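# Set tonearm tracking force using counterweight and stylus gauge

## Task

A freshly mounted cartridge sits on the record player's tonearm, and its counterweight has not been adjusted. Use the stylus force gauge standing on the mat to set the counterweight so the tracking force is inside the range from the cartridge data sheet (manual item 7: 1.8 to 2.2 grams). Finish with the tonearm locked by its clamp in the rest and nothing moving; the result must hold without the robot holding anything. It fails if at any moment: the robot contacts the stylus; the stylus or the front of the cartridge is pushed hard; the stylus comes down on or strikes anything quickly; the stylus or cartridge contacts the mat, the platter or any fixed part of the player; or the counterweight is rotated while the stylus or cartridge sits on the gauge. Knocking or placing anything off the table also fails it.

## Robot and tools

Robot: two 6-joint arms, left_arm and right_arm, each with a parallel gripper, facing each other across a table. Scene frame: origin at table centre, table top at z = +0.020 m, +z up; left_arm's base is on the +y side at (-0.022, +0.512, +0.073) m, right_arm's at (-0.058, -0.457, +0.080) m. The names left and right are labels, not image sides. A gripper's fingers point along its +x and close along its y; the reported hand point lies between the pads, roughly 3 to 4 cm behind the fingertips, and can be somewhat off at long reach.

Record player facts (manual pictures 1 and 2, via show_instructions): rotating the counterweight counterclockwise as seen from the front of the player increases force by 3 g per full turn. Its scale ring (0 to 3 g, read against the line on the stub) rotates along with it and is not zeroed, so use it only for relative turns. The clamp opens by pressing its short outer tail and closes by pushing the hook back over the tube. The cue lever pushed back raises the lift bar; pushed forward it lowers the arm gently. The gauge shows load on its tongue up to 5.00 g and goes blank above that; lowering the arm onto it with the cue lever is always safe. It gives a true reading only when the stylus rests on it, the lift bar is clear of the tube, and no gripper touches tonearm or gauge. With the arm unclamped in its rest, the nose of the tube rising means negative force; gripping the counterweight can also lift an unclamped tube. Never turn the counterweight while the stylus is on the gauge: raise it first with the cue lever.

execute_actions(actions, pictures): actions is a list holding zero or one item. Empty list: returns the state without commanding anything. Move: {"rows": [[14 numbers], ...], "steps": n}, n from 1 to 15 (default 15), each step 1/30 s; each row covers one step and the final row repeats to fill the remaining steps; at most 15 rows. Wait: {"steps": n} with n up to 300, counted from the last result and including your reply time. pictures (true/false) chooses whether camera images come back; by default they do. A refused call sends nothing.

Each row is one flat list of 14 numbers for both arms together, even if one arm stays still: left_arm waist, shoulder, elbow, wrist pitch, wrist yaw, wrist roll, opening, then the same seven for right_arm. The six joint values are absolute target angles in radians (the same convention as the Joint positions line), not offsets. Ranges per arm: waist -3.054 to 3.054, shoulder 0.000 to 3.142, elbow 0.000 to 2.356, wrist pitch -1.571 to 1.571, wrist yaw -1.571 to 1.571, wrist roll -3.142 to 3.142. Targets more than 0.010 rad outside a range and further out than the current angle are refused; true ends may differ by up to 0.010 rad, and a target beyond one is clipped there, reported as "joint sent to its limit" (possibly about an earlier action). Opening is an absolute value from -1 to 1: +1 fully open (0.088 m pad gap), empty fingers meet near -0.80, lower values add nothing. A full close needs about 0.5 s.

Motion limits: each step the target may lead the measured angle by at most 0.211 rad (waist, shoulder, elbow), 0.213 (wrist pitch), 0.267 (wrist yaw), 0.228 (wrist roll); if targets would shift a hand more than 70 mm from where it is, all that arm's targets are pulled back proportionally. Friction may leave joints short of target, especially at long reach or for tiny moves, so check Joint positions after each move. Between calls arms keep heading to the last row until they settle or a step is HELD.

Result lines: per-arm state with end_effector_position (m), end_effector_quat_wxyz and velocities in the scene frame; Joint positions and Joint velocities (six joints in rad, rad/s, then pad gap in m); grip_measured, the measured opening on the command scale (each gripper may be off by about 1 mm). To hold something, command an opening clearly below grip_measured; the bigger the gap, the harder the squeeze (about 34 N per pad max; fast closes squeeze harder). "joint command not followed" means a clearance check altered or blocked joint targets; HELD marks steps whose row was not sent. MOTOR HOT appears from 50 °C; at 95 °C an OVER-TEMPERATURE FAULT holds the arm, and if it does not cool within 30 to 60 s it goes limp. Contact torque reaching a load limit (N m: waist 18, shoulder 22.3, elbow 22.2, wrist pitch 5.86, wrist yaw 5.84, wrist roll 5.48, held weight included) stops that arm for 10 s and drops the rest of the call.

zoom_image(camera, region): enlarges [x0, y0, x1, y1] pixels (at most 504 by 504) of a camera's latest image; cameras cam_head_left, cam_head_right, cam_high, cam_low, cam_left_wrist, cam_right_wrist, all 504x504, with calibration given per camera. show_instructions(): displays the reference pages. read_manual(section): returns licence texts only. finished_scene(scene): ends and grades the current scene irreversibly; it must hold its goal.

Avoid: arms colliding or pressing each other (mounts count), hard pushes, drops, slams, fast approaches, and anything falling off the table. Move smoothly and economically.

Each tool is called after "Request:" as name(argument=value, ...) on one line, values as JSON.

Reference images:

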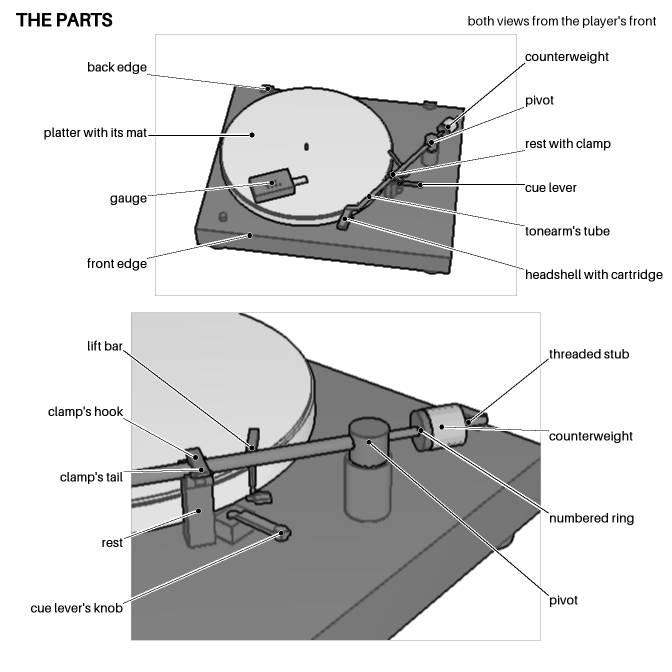

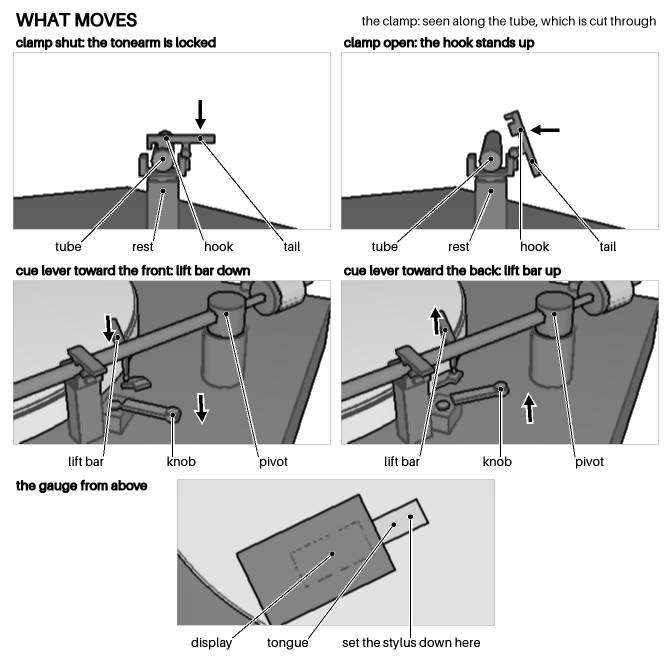

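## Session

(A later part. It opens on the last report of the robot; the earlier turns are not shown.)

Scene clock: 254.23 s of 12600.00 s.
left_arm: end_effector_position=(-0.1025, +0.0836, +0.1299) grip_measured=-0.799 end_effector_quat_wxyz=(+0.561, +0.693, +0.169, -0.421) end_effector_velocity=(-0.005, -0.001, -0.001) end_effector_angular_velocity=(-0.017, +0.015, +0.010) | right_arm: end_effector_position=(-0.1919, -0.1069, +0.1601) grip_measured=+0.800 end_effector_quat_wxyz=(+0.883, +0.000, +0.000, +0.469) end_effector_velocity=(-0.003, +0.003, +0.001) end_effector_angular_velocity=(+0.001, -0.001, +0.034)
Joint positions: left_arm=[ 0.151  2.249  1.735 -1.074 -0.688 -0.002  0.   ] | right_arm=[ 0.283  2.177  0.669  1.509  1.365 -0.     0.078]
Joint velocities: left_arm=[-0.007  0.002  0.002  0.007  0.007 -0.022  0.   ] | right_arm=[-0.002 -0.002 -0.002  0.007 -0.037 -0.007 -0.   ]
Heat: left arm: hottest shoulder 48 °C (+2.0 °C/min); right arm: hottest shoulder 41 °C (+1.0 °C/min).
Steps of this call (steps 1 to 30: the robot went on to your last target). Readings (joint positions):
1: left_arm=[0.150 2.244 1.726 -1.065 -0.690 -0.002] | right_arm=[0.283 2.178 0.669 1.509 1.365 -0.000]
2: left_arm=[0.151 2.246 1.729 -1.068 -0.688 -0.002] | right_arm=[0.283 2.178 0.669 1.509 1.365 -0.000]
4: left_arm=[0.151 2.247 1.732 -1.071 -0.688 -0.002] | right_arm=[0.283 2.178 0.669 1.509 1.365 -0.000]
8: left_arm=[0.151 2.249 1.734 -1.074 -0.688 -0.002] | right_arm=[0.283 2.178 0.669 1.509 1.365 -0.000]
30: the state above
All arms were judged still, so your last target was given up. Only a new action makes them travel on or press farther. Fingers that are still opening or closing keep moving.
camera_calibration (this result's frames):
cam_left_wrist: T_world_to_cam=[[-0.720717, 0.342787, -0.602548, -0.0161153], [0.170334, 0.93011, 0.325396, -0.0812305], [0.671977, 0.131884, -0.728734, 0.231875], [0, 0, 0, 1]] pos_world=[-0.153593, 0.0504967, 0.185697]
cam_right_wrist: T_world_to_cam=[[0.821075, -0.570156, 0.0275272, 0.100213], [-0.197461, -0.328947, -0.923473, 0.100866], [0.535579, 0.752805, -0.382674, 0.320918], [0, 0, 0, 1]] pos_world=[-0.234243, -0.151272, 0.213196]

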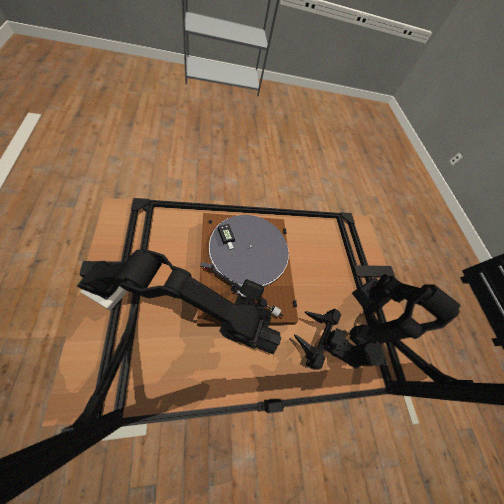

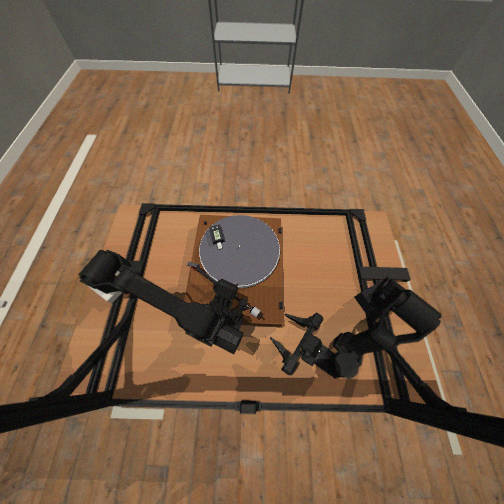

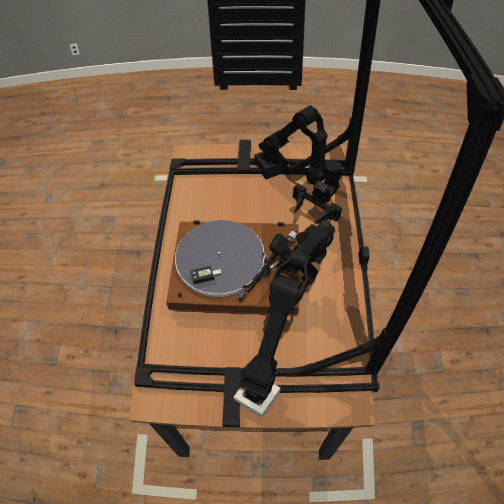

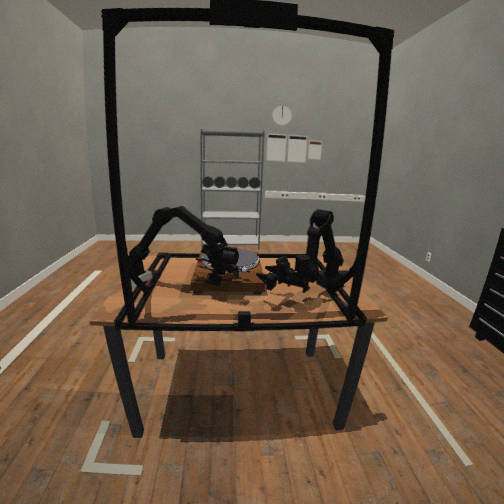

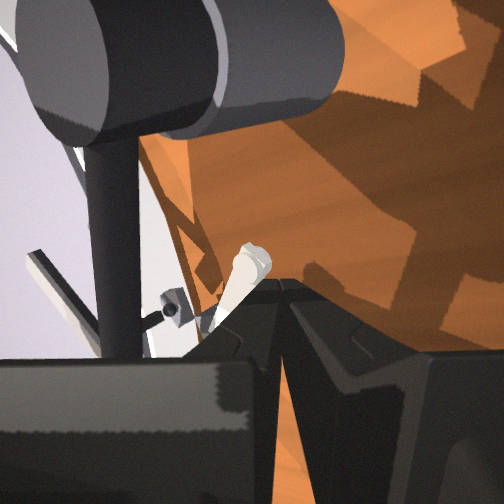

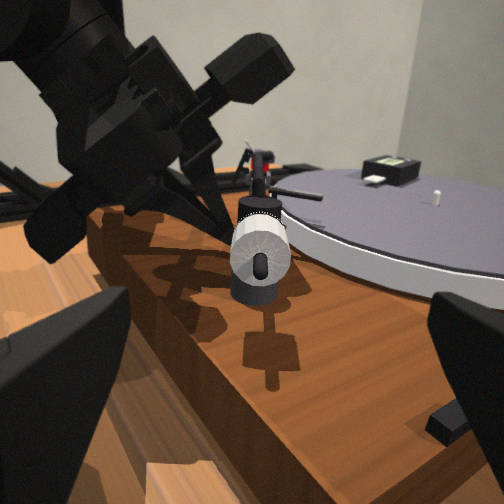

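Request:
execute_actions(actions=[{"rows":[[0.14,2.22,1.7,-1.05,-0.7,0,-0.9,0.284,2.176,0.666,1.51,1.365,0,0.8],[0.135,2.18,1.68,-1.07,-0.7,0,-0.9,0.284,2.176,0.666,1.51,1.365,0,0.8],[0.135,2.12,1.68,-1.1,-0.7,0,-0.9,0.284,2.176,0.666,1.51,1.365,0,0.8],[0.135,2.05,1.68,-1.15,-0.7,0,-0.9,0.284,2.176,0.666,1.51,1.365,0,0.8],[0.135,1.98,1.68,-1.2,-0.7,0,-0.9,0.284,2.176,0.666,1.51,1.365,0,0.8],[0.135,1.9,1.69,-1.25,-0.7,0,-0.9,0.284,2.176,0.666,1.51,1.365,0,0.8]],"steps":14}], pictures=false)

Request:
execute_actions(actions=[{"rows":[[0.2,1.88,1.69,-1.3,-0.6,0.1,-0.2,0.284,2.176,0.666,1.51,1.365,0,0.8],[0.27,1.88,1.69,-1.32,-0.5,0.2,-0.2,0.284,2.176,0.666,1.51,1.365,0,0.8],[0.34,1.88,1.69,-1.344,-0.4,0.3,-0.2,0.284,2.176,0.666,1.51,1.365,0,0.8],[0.4,1.88,1.69,-1.344,-0.3,0.4,-0.2,0.284,2.176,0.666,1.51,1.365,0,0.8],[0.46,1.89,1.69,-1.344,-0.2,0.5,-0.2,0.284,2.176,0.666,1.51,1.365,0,0.8],[0.52,1.9,1.69,-1.344,-0.1,0.6,-0.2,0.284,2.176,0.666,1.51,1.365,0,0.8],[0.57,1.918,1.692,-1.344,0,0.61,-0.2,0.284,2.176,0.666,1.51,1.365,0,0.8]],"steps":15}], pictures=false)

Request:
execute_actions(actions=[{"steps":15}])

Request:
zoom_image(camera="cam_right_wrist", region=[180, 60, 340, 220])

Scene clock: 274.37 s of 12600.00 s.
left_arm: end_effector_position=(-0.0873, +0.1259, +0.2584) grip_measured=-0.799 end_effector_quat_wxyz=(+0.604, +0.641, +0.147, -0.451) end_effector_velocity=(+0.011, +0.021, +0.006) end_effector_angular_velocity=(+0.075, -0.055, +0.017) | right_arm: end_effector_position=(-0.1919, -0.1069, +0.1601) grip_measured=+0.800 end_effector_quat_wxyz=(+0.883, +0.000, +0.000, +0.469) end_effector_velocity=(+0.000, +0.001, -0.002) end_effector_angular_velocity=(-0.012, -0.009, +0.005)
Joint positions: left_arm=[ 0.139  1.89   1.696 -1.242 -0.703 -0.002  0.   ] | right_arm=[ 0.283  2.177  0.669  1.509  1.365 -0.     0.078]
Joint velocities: left_arm=[-0.002 -0.017  0.002 -0.125 -0.022 -0.022  0.   ] | right_arm=[-0.002 -0.002 -0.002 -0.022 -0.007  0.007 -0.   ]
Heat: left arm: hottest shoulder 49 °C (+2.0 °C/min); right arm: hottest shoulder 41 °C (+0.0 °C/min).
Steps of this call (steps 1 to 90: nothing new was sent; then 16.67 s passed at rest; steps 91 to 104: all 14 steps of this action). Readings (joint positions):
91: left_arm=[0.150 2.248 1.731 -1.072 -0.688 -0.002] | right_arm=[0.283 2.177 0.669 1.509 1.365 -0.000]
92: left_arm=[0.148 2.238 1.720 -1.063 -0.691 -0.002] | right_arm=[0.283 2.177 0.669 1.509 1.365 -0.000]
94: left_arm=[0.143 2.195 1.698 -1.088 -0.694 -0.002] | right_arm=[0.283 2.177 0.669 1.509 1.365 -0.000]
98: left_arm=[0.139 2.031 1.683 -1.193 -0.696 -0.002] | right_arm=[0.283 2.177 0.669 1.509 1.365 -0.000]
104: the state above

Scene clock: 274.87 s of 12600.00 s.
left_arm: end_effector_position=(-0.0141, +0.1489, +0.2131) grip_measured=-0.203 end_effector_quat_wxyz=(+0.343, +0.624, +0.331, -0.619) end_effector_velocity=(-0.059, -0.002, -0.002) end_effector_angular_velocity=(-0.003, +0.181, -0.241) | right_arm: end_effector_position=(-0.1919, -0.1070, +0.1601) grip_measured=+0.800 end_effector_quat_wxyz=(+0.883, +0.000, -0.000, +0.469) end_effector_velocity=(+0.000, +0.001, -0.002) end_effector_angular_velocity=(-0.020, -0.021, +0.005)
Joint positions: left_arm=[ 0.573  1.912  1.695 -1.342 -0.015  0.594  0.029] | right_arm=[ 0.283  2.177  0.669  1.509  1.365 -0.     0.078]
Joint velocities: left_arm=[-0.085  0.002 -0.002  0.007  0.183  0.154  0.002] | right_arm=[-0.002 -0.002 -0.002 -0.022 -0.007 -0.007 -0.   ]
Heat: left arm: hottest shoulder 49 °C (+2.0 °C/min); right arm: hottest shoulder 41 °C (+0.0 °C/min).
Steps of this call (steps 1 to 15: all 15 steps of this action). Readings (joint positions):
1: left_arm=[0.143 1.890 1.696 -1.252 -0.679 0.020] | right_arm=[0.283 2.177 0.669 1.509 1.365 -0.000]
2: left_arm=[0.159 1.889 1.696 -1.271 -0.626 0.068] | right_arm=[0.283 2.177 0.669 1.509 1.365 -0.000]
4: left_arm=[0.236 1.889 1.695 -1.310 -0.480 0.200] | right_arm=[0.283 2.177 0.669 1.509 1.365 -0.000]
8: left_arm=[0.477 1.896 1.695 -1.334 -0.178 0.459] | right_arm=[0.283 2.177 0.669 1.509 1.365 -0.000]
15: the state above

Scene clock: 275.37 s of 12600.00 s.
left_arm: end_effector_position=(-0.0176, +0.1490, +0.2130) grip_measured=-0.200 end_effector_quat_wxyz=(+0.336, +0.623, +0.328, -0.625) end_effector_velocity=(-0.002, +0.003, -0.001) end_effector_angular_velocity=(+0.012, +0.008, +0.034) | right_arm: end_effector_position=(-0.1919, -0.1070, +0.1601) grip_measured=+0.800 end_effector_quat_wxyz=(+0.883, +0.000, -0.000, +0.469) end_effector_velocity=(-0.002, +0.002, -0.000) end_effector_angular_velocity=(-0.009, -0.011, +0.020)
Joint positions: left_arm=[ 0.569  1.912  1.695 -1.342 -0.002  0.605  0.029] | right_arm=[ 0.283  2.177  0.669  1.509  1.365 -0.     0.078]
Joint velocities: left_arm=[-0.002 -0.002 -0.007 -0.007  0.007 -0.037 -0.   ] | right_arm=[-0.002 -0.002 -0.002 -0.007 -0.022 -0.007 -0.   ]
Heat: left arm: hottest shoulder 49 °C (+2.0 °C/min); right arm: hottest shoulder 41 °C (+0.0 °C/min).
Steps of this call (steps 1 to 15: the robot went on to your last target). Readings (joint positions):
1: left_arm=[0.571 1.912 1.695 -1.342 -0.011 0.597] | right_arm=[0.283 2.177 0.669 1.509 1.365 -0.000]
2: left_arm=[0.569 1.912 1.695 -1.342 -0.008 0.600] | right_arm=[0.283 2.177 0.669 1.509 1.365 -0.000]
4: left_arm=[0.569 1.912 1.695 -1.342 -0.005 0.603] | right_arm=[0.283 2.177 0.669 1.509 1.365 -0.000]
8: left_arm=[0.569 1.912 1.695 -1.342 -0.003 0.605] | right_arm=[0.283 2.177 0.669 1.509 1.365 -0.000]
15: the state above
camera_calibration (this result's frames):
cam_left_wrist: T_world_to_cam=[[-0.816351, 0.576676, 0.0318855, -0.0989567], [0.546601, 0.753586, 0.36515, -0.159089], [0.186545, 0.315519, -0.930402, 0.233827], [0, 0, 0, 1]] pos_world=[-0.0374441, 0.103177, 0.2788]
cam_right_wrist: T_world_to_cam=[[0.821068, -0.570149, 0.0279014, 0.100064], [-0.197216, -0.3292, -0.923435, 0.10081], [0.535681, 0.7527, -0.382738, 0.320927], [0, 0, 0, 1]] pos_world=[-0.234193, -0.151324, 0.21313]

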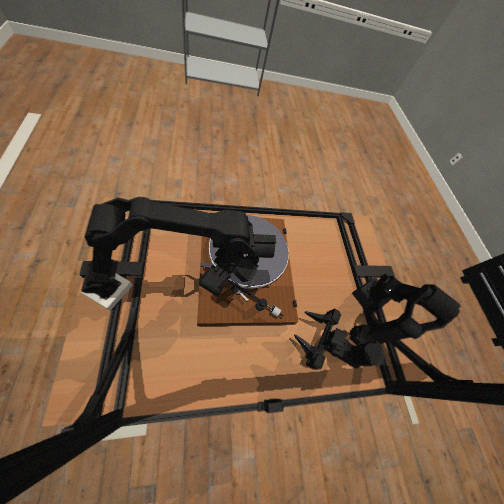

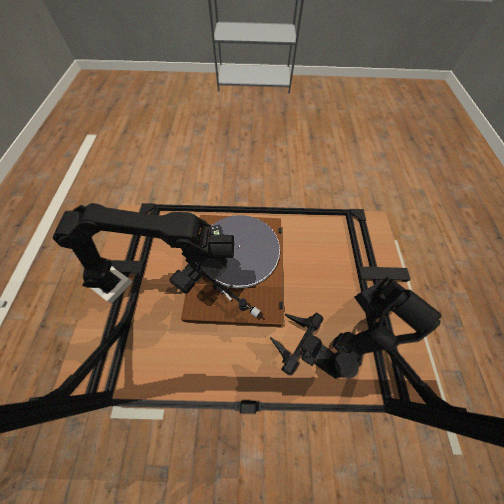

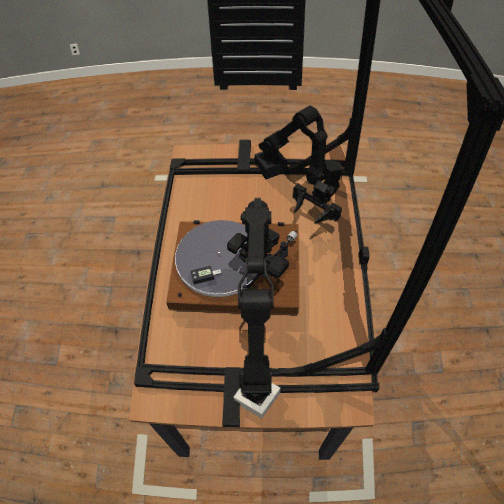

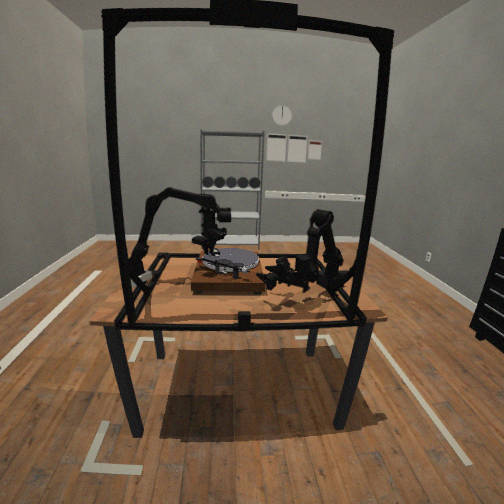

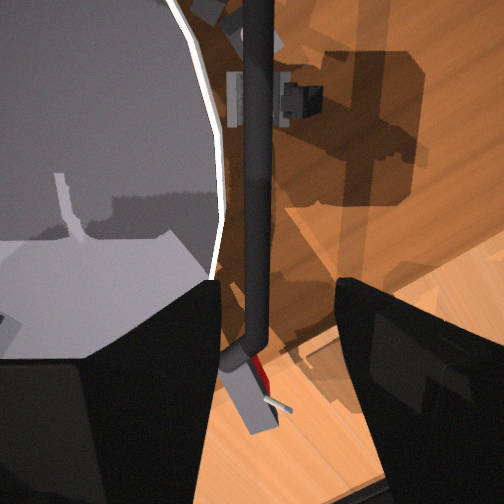

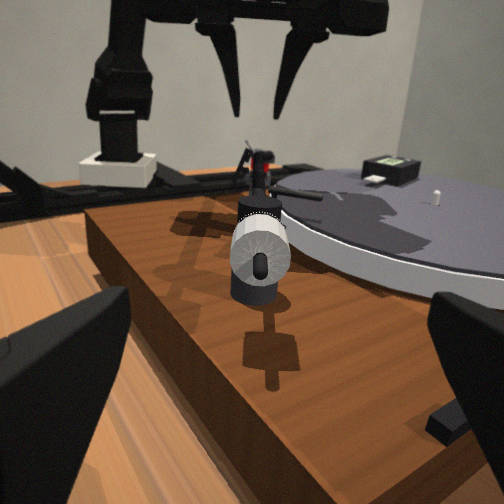

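Region (180, 60, 340, 220) of cam_right_wrist's 504x504 image, scaled by 3.150, with more detail than that image has.

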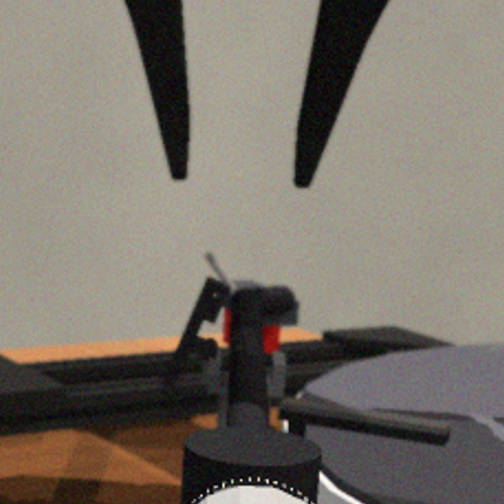

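Request:
execute_actions(actions=[{"rows":[[0.578,1.916,1.68,-1.325,0,0.61,-0.2,0.284,2.176,0.666,1.51,1.365,0,0.8],[0.578,1.92,1.663,-1.307,0,0.61,-0.2,0.284,2.176,0.666,1.51,1.365,0,0.8],[0.578,1.924,1.646,-1.29,0,0.61,-0.2,0.284,2.176,0.666,1.51,1.365,0,0.8],[0.578,1.928,1.629,-1.272,0,0.61,-0.2,0.284,2.176,0.666,1.51,1.365,0,0.8],[0.578,1.932,1.612,-1.255,0,0.61,-0.2,0.284,2.176,0.666,1.51,1.365,0,0.8],[0.578,1.936,1.595,-1.237,0,0.61,-0.2,0.284,2.176,0.666,1.51,1.365,0,0.8],[0.578,1.939,1.578,-1.22,0,0.61,-0.2,0.284,2.176,0.666,1.51,1.365,0,0.8],[0.578,1.942,1.561,-1.202,0,0.61,-0.2,0.284,2.176,0.666,1.51,1.365,0,0.8],[0.578,1.945,1.545,-1.185,0,0.61,-0.2,0.284,2.176,0.666,1.51,1.365,0,0.8]],"steps":15}], pictures=false)

Request:
execute_actions(actions=[{"steps":10}])

Request:
zoom_image(camera="cam_right_wrist", region=[180, 60, 340, 220])

Request:
zoom_image(camera="cam_low", region=[185, 225, 265, 285])

Scene clock: 285.00 s of 12600.00 s.
left_arm: end_effector_position=(-0.0154, +0.1488, +0.1670) grip_measured=-0.200 end_effector_quat_wxyz=(+0.331, +0.625, +0.337, -0.621) end_effector_velocity=(+0.000, -0.007, -0.003) end_effector_angular_velocity=(-0.036, -0.008, +0.005) | right_arm: end_effector_position=(-0.1919, -0.1070, +0.1601) grip_measured=+0.800 end_effector_quat_wxyz=(+0.883, +0.000, -0.000, +0.469) end_effector_velocity=(+0.002, -0.001, -0.002) end_effector_angular_velocity=(-0.021, -0.027, -0.010)
Joint positions: left_arm=[ 0.575  1.943  1.554 -1.192 -0.002  0.605  0.029] | right_arm=[ 0.283  2.177  0.669  1.509  1.365 -0.     0.078]
Joint velocities: left_arm=[-0.002 -0.002 -0.017  0.051 -0.007 -0.007 -0.   ] | right_arm=[-0.002  0.002 -0.002 -0.007  0.007 -0.022 -0.   ]
Heat: left arm: hottest shoulder 48 °C (+1.0 °C/min); right arm: hottest shoulder 41 °C (+0.0 °C/min).
Steps of this call (steps 1 to 15: the robot went on to your last target; steps 16 to 90: nothing new was sent; then 6.13 s passed at rest; steps 91 to 105: all 15 steps of this action). Readings (joint positions):
91: left_arm=[0.569 1.913 1.694 -1.341 -0.002 0.605] | right_arm=[0.283 2.177 0.669 1.509 1.365 -0.000]
92: left_arm=[0.571 1.913 1.691 -1.333 -0.002 0.605] | right_arm=[0.283 2.177 0.669 1.509 1.365 -0.000]
94: left_arm=[0.573 1.913 1.673 -1.305 -0.002 0.605] | right_arm=[0.283 2.177 0.669 1.509 1.365 -0.000]
98: left_arm=[0.575 1.922 1.611 -1.243 -0.002 0.605] | right_arm=[0.283 2.177 0.669 1.509 1.365 -0.000]
105: the state above

Scene clock: 285.33 s of 12600.00 s.
left_arm: end_effector_position=(-0.0154, +0.1478, +0.1668) grip_measured=-0.200 end_effector_quat_wxyz=(+0.332, +0.625, +0.335, -0.622) end_effector_velocity=(+0.002, +0.002, +0.000) end_effector_angular_velocity=(+0.008, -0.022, -0.010) | right_arm: end_effector_position=(-0.1919, -0.1070, +0.1601) grip_measured=+0.800 end_effector_quat_wxyz=(+0.883, +0.000, -0.000, +0.469) end_effector_velocity=(+0.000, +0.000, -0.002) end_effector_angular_velocity=(-0.013, -0.015, +0.005)
Joint positions: left_arm=[ 0.575  1.943  1.554 -1.187 -0.002  0.606  0.029] | right_arm=[ 0.283  2.177  0.669  1.509  1.365 -0.     0.078]
Joint velocities: left_arm=[-0.002 -0.002 -0.002 -0.007 -0.022  0.007 -0.   ] | right_arm=[-0.002  0.002 -0.002 -0.007 -0.007 -0.007 -0.   ]
Heat: left arm: hottest shoulder 48 °C (+1.0 °C/min); right arm: hottest shoulder 41 °C (+0.0 °C/min).
Steps of this call (steps 1 to 10: the robot went on to your last target). Readings (joint positions):
1: left_arm=[0.575 1.943 1.554 -1.190 -0.002 0.605] | right_arm=[0.283 2.177 0.669 1.509 1.365 -0.000]
2: left_arm=[0.575 1.943 1.554 -1.189 -0.002 0.605] | right_arm=[0.283 2.177 0.669 1.509 1.365 -0.000]
4: left_arm=[0.575 1.943 1.554 -1.188 -0.002 0.605] | right_arm=[0.283 2.177 0.669 1.509 1.365 -0.000]
8: left_arm=[0.575 1.943 1.554 -1.187 -0.002 0.606] | right_arm=[0.283 2.177 0.669 1.509 1.365 -0.000]
10: the state above
camera_calibration (this result's frames):
cam_left_wrist: T_world_to_cam=[[-0.819611, 0.571376, 0.0420416, -0.0959717], [0.542537, 0.750473, 0.377419, -0.144152], [0.184097, 0.332146, -0.925088, 0.187419], [0, 0, 0, 1]] pos_world=[-0.0349551, 0.100767, 0.231819]
cam_right_wrist: T_world_to_cam=[[0.821068, -0.570149, 0.0279014, 0.100064], [-0.197216, -0.3292, -0.923435, 0.10081], [0.535681, 0.7527, -0.382738, 0.320927], [0, 0, 0, 1]] pos_world=[-0.234193, -0.151324, 0.21313]

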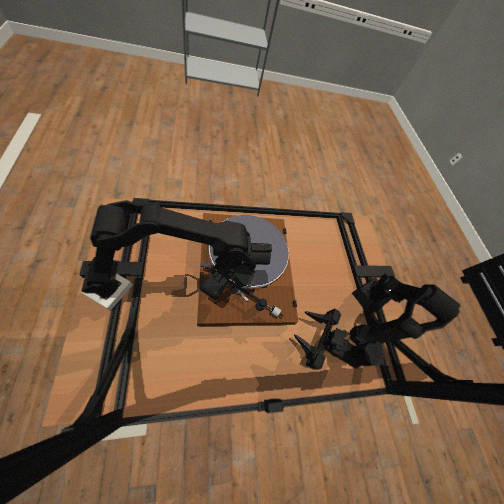

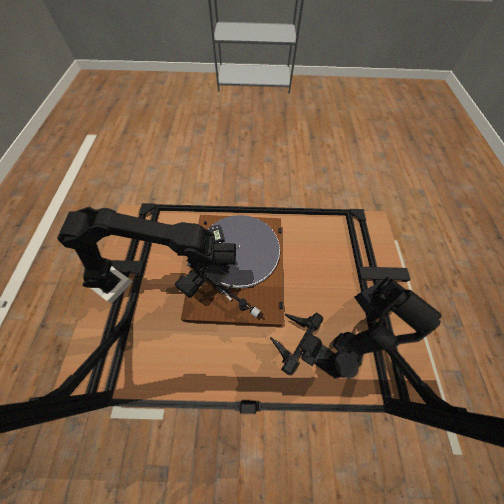

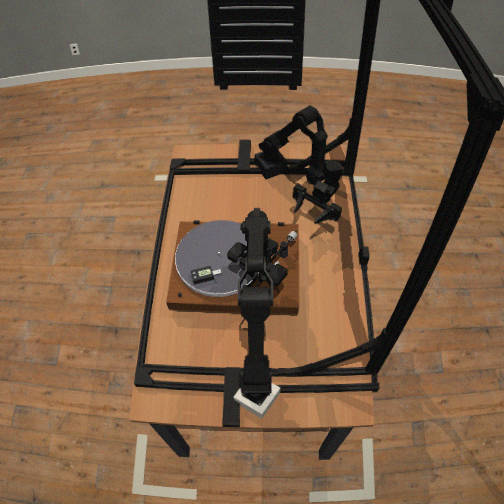

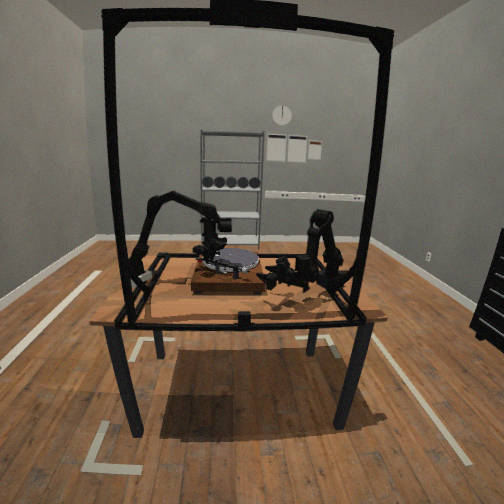

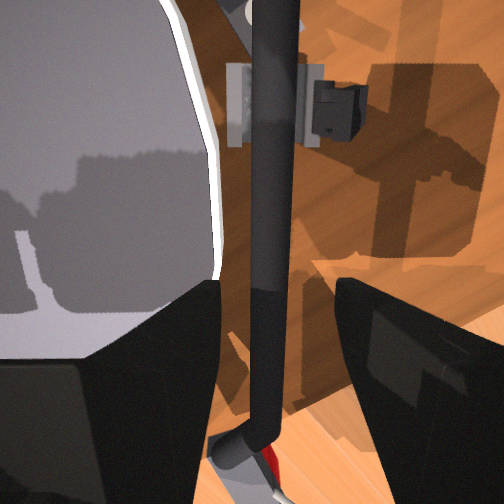

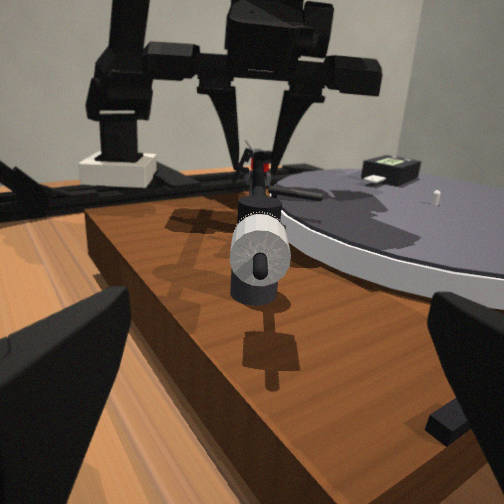

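Region (180, 60, 340, 220) of cam_right_wrist's 504x504 image, scaled by 3.150, with more detail than that image has.

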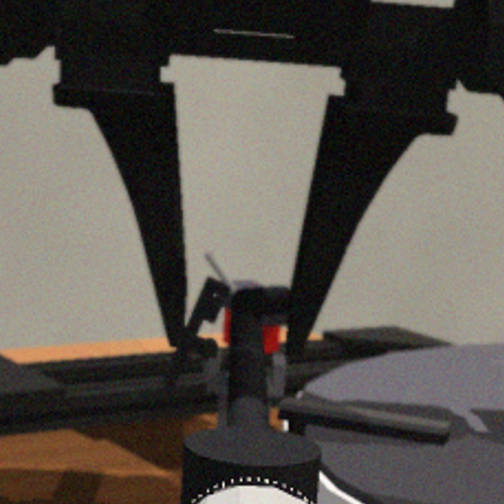

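Region (185, 225, 265, 285) of cam_low's 504x504 image, scaled by 6.300, with more detail than that image has; it fills the top 378 rows of this view, and the rest is white.

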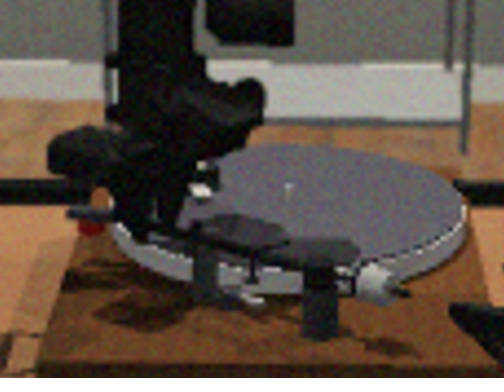

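Request:
execute_actions(actions=[{"rows":[[0.582,1.945,1.548,-1.185,0,0.61,-0.3,0.284,2.176,0.666,1.51,1.365,0,0.8],[0.582,1.945,1.548,-1.185,0,0.61,-0.4,0.284,2.176,0.666,1.51,1.365,0,0.8],[0.582,1.945,1.548,-1.185,0,0.61,-0.45,0.284,2.176,0.666,1.51,1.365,0,0.8],[0.582,1.945,1.548,-1.185,0,0.61,-0.5,0.284,2.176,0.666,1.51,1.365,0,0.8],[0.582,1.945,1.548,-1.185,0,0.61,-0.53,0.284,2.176,0.666,1.51,1.365,0,0.8],[0.582,1.945,1.548,-1.185,0,0.61,-0.56,0.284,2.176,0.666,1.51,1.365,0,0.8],[0.582,1.945,1.548,-1.185,0,0.61,-0.58,0.284,2.176,0.666,1.51,1.365,0,0.8],[0.582,1.945,1.548,-1.185,0,0.61,-0.6,0.284,2.176,0.666,1.51,1.365,0,0.8],[0.582,1.945,1.548,-1.185,0,0.61,-0.62,0.284,2.176,0.666,1.51,1.365,0,0.8],[0.582,1.945,1.548,-1.185,0,0.61,-0.64,0.284,2.176,0.666,1.51,1.365,0,0.8],[0.582,1.945,1.548,-1.185,0,0.61,-0.66,0.284,2.176,0.666,1.51,1.365,0,0.8]],"steps":15}])

Scene clock: 291.50 s of 12600.00 s.
left_arm: end_effector_position=(-0.0141, +0.1479, +0.1666) grip_measured=-0.621 end_effector_quat_wxyz=(+0.333, +0.624, +0.337, -0.621) end_effector_velocity=(-0.002, +0.002, +0.000) end_effector_angular_velocity=(+0.007, +0.008, -0.010) | right_arm: end_effector_position=(-0.1919, -0.1070, +0.1601) grip_measured=+0.800 end_effector_quat_wxyz=(+0.883, +0.000, -0.000, +0.469) end_effector_velocity=(-0.001, +0.001, -0.003) end_effector_angular_velocity=(-0.007, -0.001, +0.020)
Joint positions: left_arm=[ 0.579  1.944  1.553 -1.187 -0.001  0.607  0.009] | right_arm=[ 0.283  2.177  0.669  1.509  1.365 -0.     0.078]
Joint velocities: left_arm=[-0.002 -0.002 -0.002 -0.007  0.007  0.007 -0.001] | right_arm=[-0.002 -0.002 -0.007 -0.022 -0.022  0.022 -0.   ]
Heat: left arm: hottest shoulder 48 °C (+1.0 °C/min); right arm: hottest shoulder 41 °C (+0.0 °C/min).
Steps of this call (steps 1 to 15: the robot went on to your last target; steps 16 to 90: nothing new was sent; then 2.67 s passed at rest; steps 91 to 105: all 15 steps of this action). Readings (joint positions):
91: left_arm=[0.575 1.943 1.553 -1.187 -0.002 0.606] | right_arm=[0.283 2.177 0.669 1.509 1.365 -0.000]
92: left_arm=[0.576 1.943 1.553 -1.187 -0.002 0.606] | right_arm=[0.283 2.177 0.669 1.509 1.365 -0.000]
94: left_arm=[0.577 1.944 1.553 -1.187 -0.002 0.606] | right_arm=[0.283 2.177 0.669 1.509 1.365 -0.000]
98: left_arm=[0.579 1.944 1.553 -1.187 -0.002 0.606] | right_arm=[0.283 2.177 0.669 1.509 1.365 -0.000]
105: the state above
camera_calibration (this result's frames):
cam_left_wrist: T_world_to_cam=[[-0.821335, 0.568838, 0.0428021, -0.0947218], [0.540394, 0.751841, 0.377769, -0.145176], [0.182709, 0.333405, -0.92491, 0.186686], [0, 0, 0, 1]] pos_world=[-0.0334554, 0.100788, 0.231565]
cam_right_wrist: T_world_to_cam=[[0.821068, -0.570149, 0.0279014, 0.100064], [-0.197216, -0.3292, -0.923435, 0.10081], [0.535681, 0.7527, -0.382738, 0.320927], [0, 0, 0, 1]] pos_world=[-0.234193, -0.151324, 0.21313]

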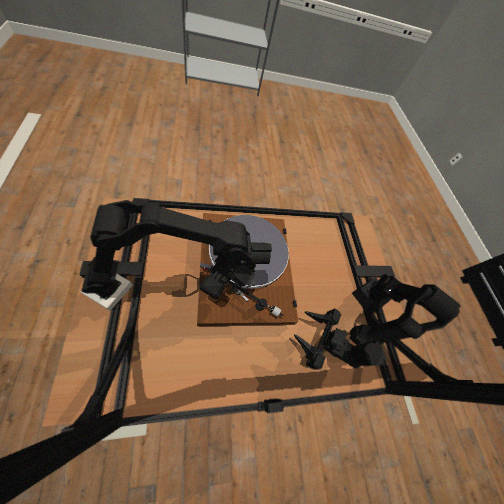

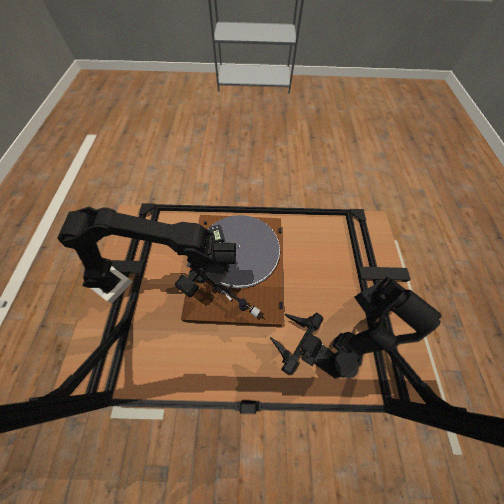

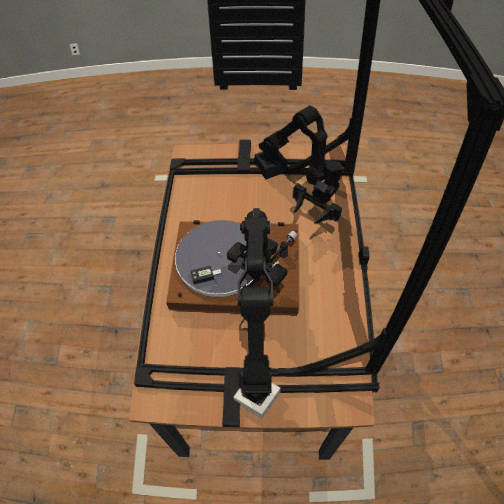

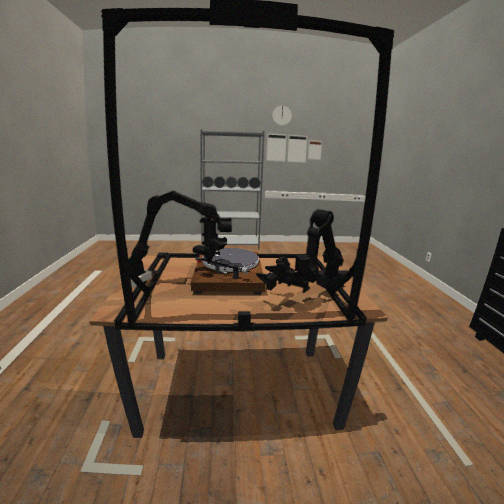

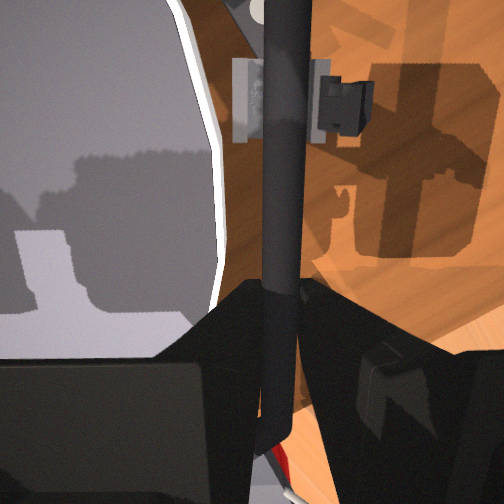

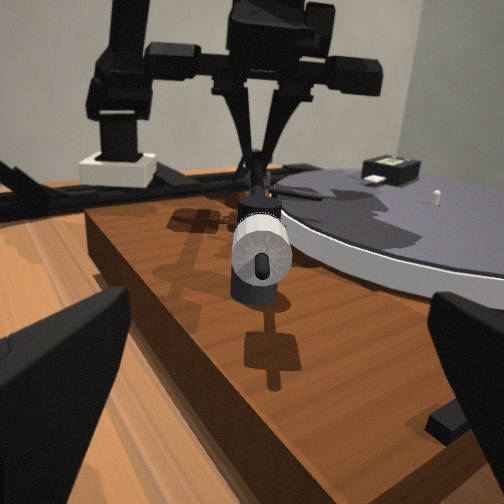

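Request:
execute_actions(actions=[{"rows":[[0.58,1.942,1.56,-1.19,0,0.61,-0.67,0.284,2.176,0.666,1.51,1.365,0,0.8],[0.58,1.941,1.564,-1.194,0,0.61,-0.67,0.284,2.176,0.666,1.51,1.365,0,0.8],[0.58,1.94,1.568,-1.198,0,0.61,-0.67,0.284,2.176,0.666,1.51,1.365,0,0.8],[0.58,1.939,1.572,-1.202,0,0.61,-0.67,0.284,2.176,0.666,1.51,1.365,0,0.8],[0.58,1.938,1.576,-1.206,0,0.61,-0.67,0.284,2.176,0.666,1.51,1.365,0,0.8],[0.58,1.937,1.58,-1.21,0,0.61,-0.67,0.284,2.176,0.666,1.51,1.365,0,0.8],[0.58,1.936,1.584,-1.214,0,0.61,-0.67,0.284,2.176,0.666,1.51,1.365,0,0.8],[0.58,1.935,1.588,-1.218,0,0.61,-0.67,0.284,2.176,0.666,1.51,1.365,0,0.8],[0.58,1.934,1.592,-1.222,0,0.61,-0.67,0.284,2.176,0.666,1.51,1.365,0,0.8],[0.58,1.932,1.596,-1.226,0,0.61,-0.67,0.284,2.176,0.666,1.51,1.365,0,0.8],[0.58,1.93,1.6,-1.23,0,0.61,-0.67,0.284,2.176,0.666,1.51,1.365,0,0.8]],"steps":15}], pictures=false)

Request:
execute_actions(actions=[{"steps":10}])

Request:
zoom_image(camera="cam_right_wrist", region=[180, 80, 340, 240])

Request:
zoom_image(camera="cam_low", region=[185, 235, 245, 280])

Scene clock: 299.73 s of 12600.00 s.
left_arm: end_effector_position=(-0.0150, +0.1482, +0.1741) grip_measured=-0.624 end_effector_quat_wxyz=(+0.330, +0.625, +0.338, -0.621) end_effector_velocity=(+0.000, +0.004, +0.005) end_effector_angular_velocity=(+0.017, -0.007, +0.019) | right_arm: end_effector_position=(-0.1918, -0.1070, +0.1600) grip_measured=+0.800 end_effector_quat_wxyz=(+0.883, -0.000, -0.000, +0.469) end_effector_velocity=(+0.000, +0.001, +0.001) end_effector_angular_velocity=(+0.002, +0.004, +0.005)
Joint positions: left_arm=[ 0.577  1.944  1.583 -1.223 -0.001  0.607  0.008] | right_arm=[ 0.283  2.177  0.669  1.509  1.365 -0.     0.078]
Joint velocities: left_arm=[-0.002 -0.002  0.017 -0.037 -0.007 -0.022 -0.   ] | right_arm=[-0.002 -0.007 -0.002 -0.007 -0.007  0.007 -0.   ]
Heat: left arm: hottest shoulder 48 °C (+1.0 °C/min); right arm: hottest shoulder 41 °C (+0.0 °C/min).
Steps of this call (steps 1 to 15: the robot went on to your last target; steps 16 to 90: nothing new was sent; then 4.73 s passed at rest; steps 91 to 105: all 15 steps of this action). Readings (joint positions):
91: left_arm=[0.579 1.944 1.553 -1.187 -0.001 0.607] | right_arm=[0.283 2.177 0.669 1.509 1.365 -0.000]
92: left_arm=[0.579 1.944 1.553 -1.187 -0.001 0.607] | right_arm=[0.283 2.177 0.669 1.509 1.365 -0.000]
94: left_arm=[0.579 1.944 1.555 -1.189 -0.001 0.607] | right_arm=[0.283 2.177 0.669 1.509 1.365 -0.000]
98: left_arm=[0.578 1.944 1.566 -1.201 -0.001 0.607] | right_arm=[0.283 2.177 0.669 1.509 1.365 -0.000]
105: the state above

Scene clock: 300.07 s of 12600.00 s.
left_arm: end_effector_position=(-0.0150, +0.1482, +0.1747) grip_measured=-0.624 end_effector_quat_wxyz=(+0.330, +0.626, +0.338, -0.621) end_effector_velocity=(-0.000, +0.001, +0.001) end_effector_angular_velocity=(+0.002, +0.007, +0.010) | right_arm: end_effector_position=(-0.1918, -0.1070, +0.1600) grip_measured=+0.800 end_effector_quat_wxyz=(+0.883, -0.000, -0.000, +0.469) end_effector_velocity=(-0.001, -0.000, +0.001) end_effector_angular_velocity=(-0.006, -0.008, +0.010)
Joint positions: left_arm=[ 0.577  1.944  1.586 -1.226 -0.001  0.607  0.008] | right_arm=[ 0.283  2.177  0.669  1.509  1.365 -0.     0.078]
Joint velocities: left_arm=[ 0.002 -0.002  0.002 -0.007  0.007 -0.007 -0.   ] | right_arm=[ 0.002 -0.007 -0.002 -0.007 -0.007 -0.007 -0.   ]
Heat: left arm: hottest shoulder 48 °C (+1.0 °C/min); right arm: hottest shoulder 41 °C (+0.0 °C/min).
Steps of this call (steps 1 to 10: the robot went on to your last target). Readings (joint positions):
1: left_arm=[0.577 1.944 1.583 -1.223 -0.001 0.607] | right_arm=[0.283 2.177 0.669 1.509 1.365 -0.000]
2: left_arm=[0.577 1.944 1.584 -1.223 -0.001 0.607] | right_arm=[0.283 2.177 0.669 1.509 1.365 -0.000]
4: left_arm=[0.577 1.944 1.585 -1.224 -0.001 0.607] | right_arm=[0.283 2.177 0.669 1.509 1.365 -0.000]
8: left_arm=[0.577 1.944 1.585 -1.225 -0.001 0.607] | right_arm=[0.283 2.177 0.669 1.509 1.365 -0.000]
10: the state above
camera_calibration (this result's frames):
cam_left_wrist: T_world_to_cam=[[-0.819559, 0.571045, 0.0472335, -0.0970998], [0.543022, 0.747734, 0.382127, -0.148067], [0.182893, 0.338824, -0.922902, 0.193118], [0, 0, 0, 1]] pos_world=[-0.0344953, 0.10073, 0.239395]
cam_right_wrist: T_world_to_cam=[[0.82106, -0.570141, 0.0282755, 0.0999158], [-0.196971, -0.329453, -0.923398, 0.100753], [0.535782, 0.752596, -0.382802, 0.320936], [0, 0, 0, 1]] pos_world=[-0.234143, -0.151375, 0.213065]

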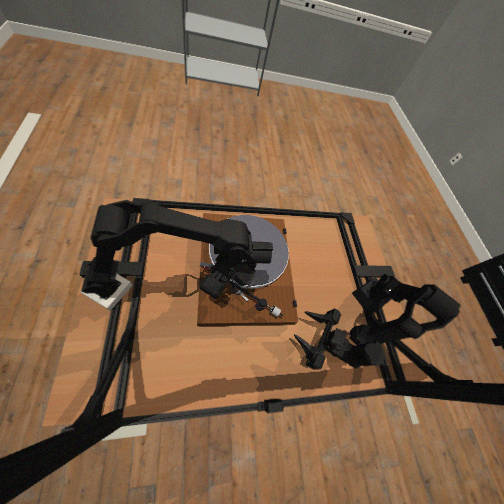

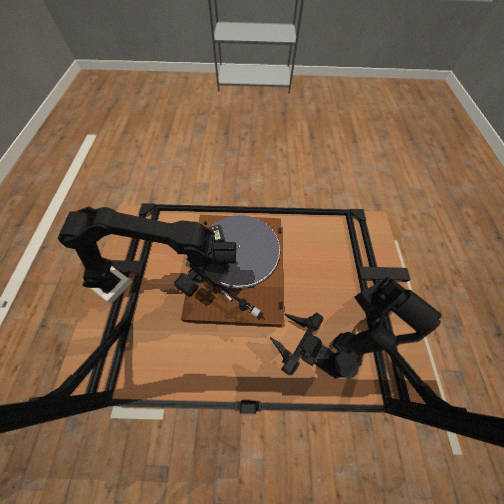

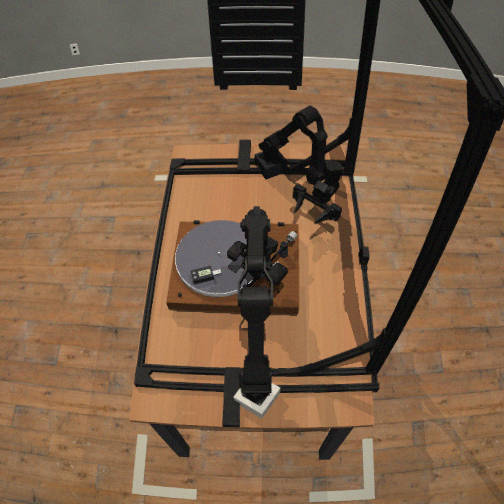

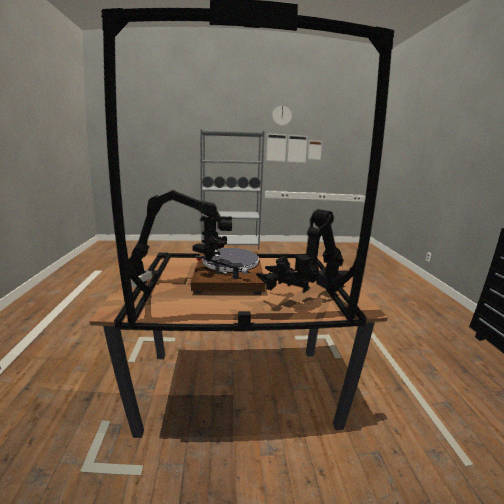

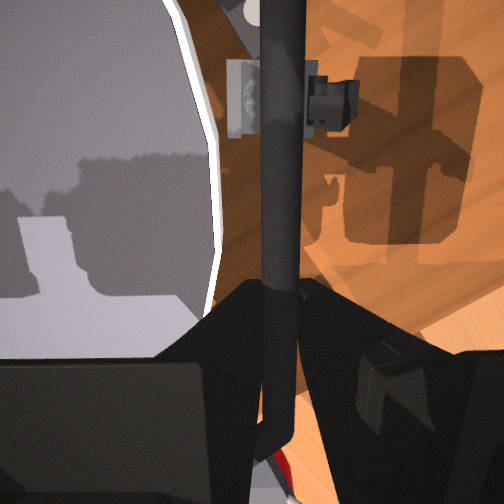

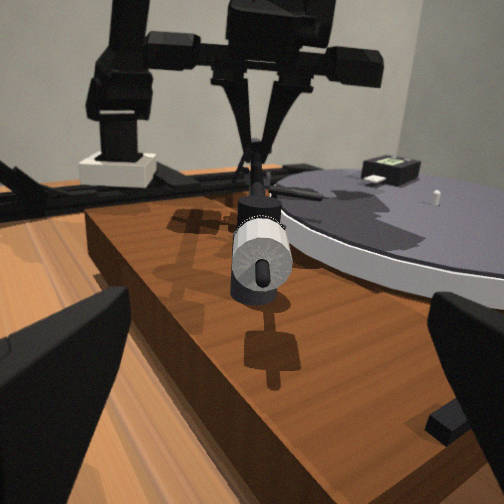

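Region (180, 80, 340, 240) of cam_right_wrist's 504x504 image, scaled by 3.150, with more detail than that image has.

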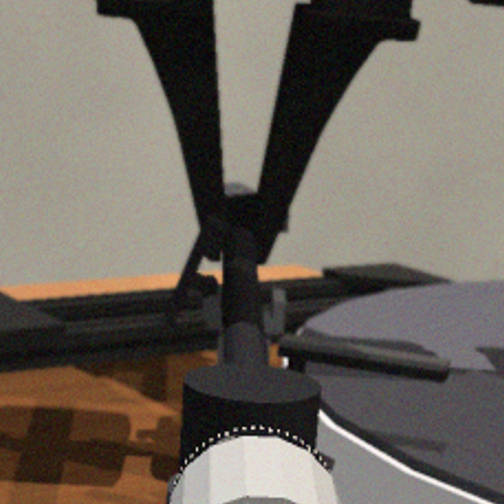

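Region (185, 235, 245, 280) of cam_low's 504x504 image, scaled by 8.400, with more detail than that image has; it fills the top 378 rows of this view, and the rest is white.

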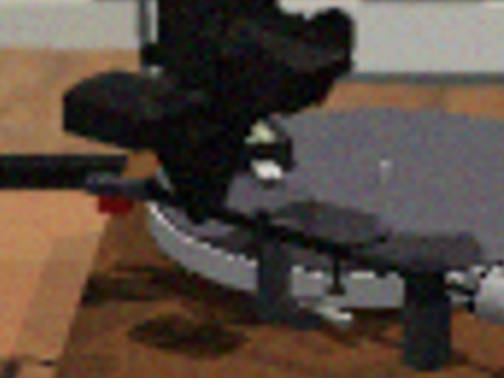

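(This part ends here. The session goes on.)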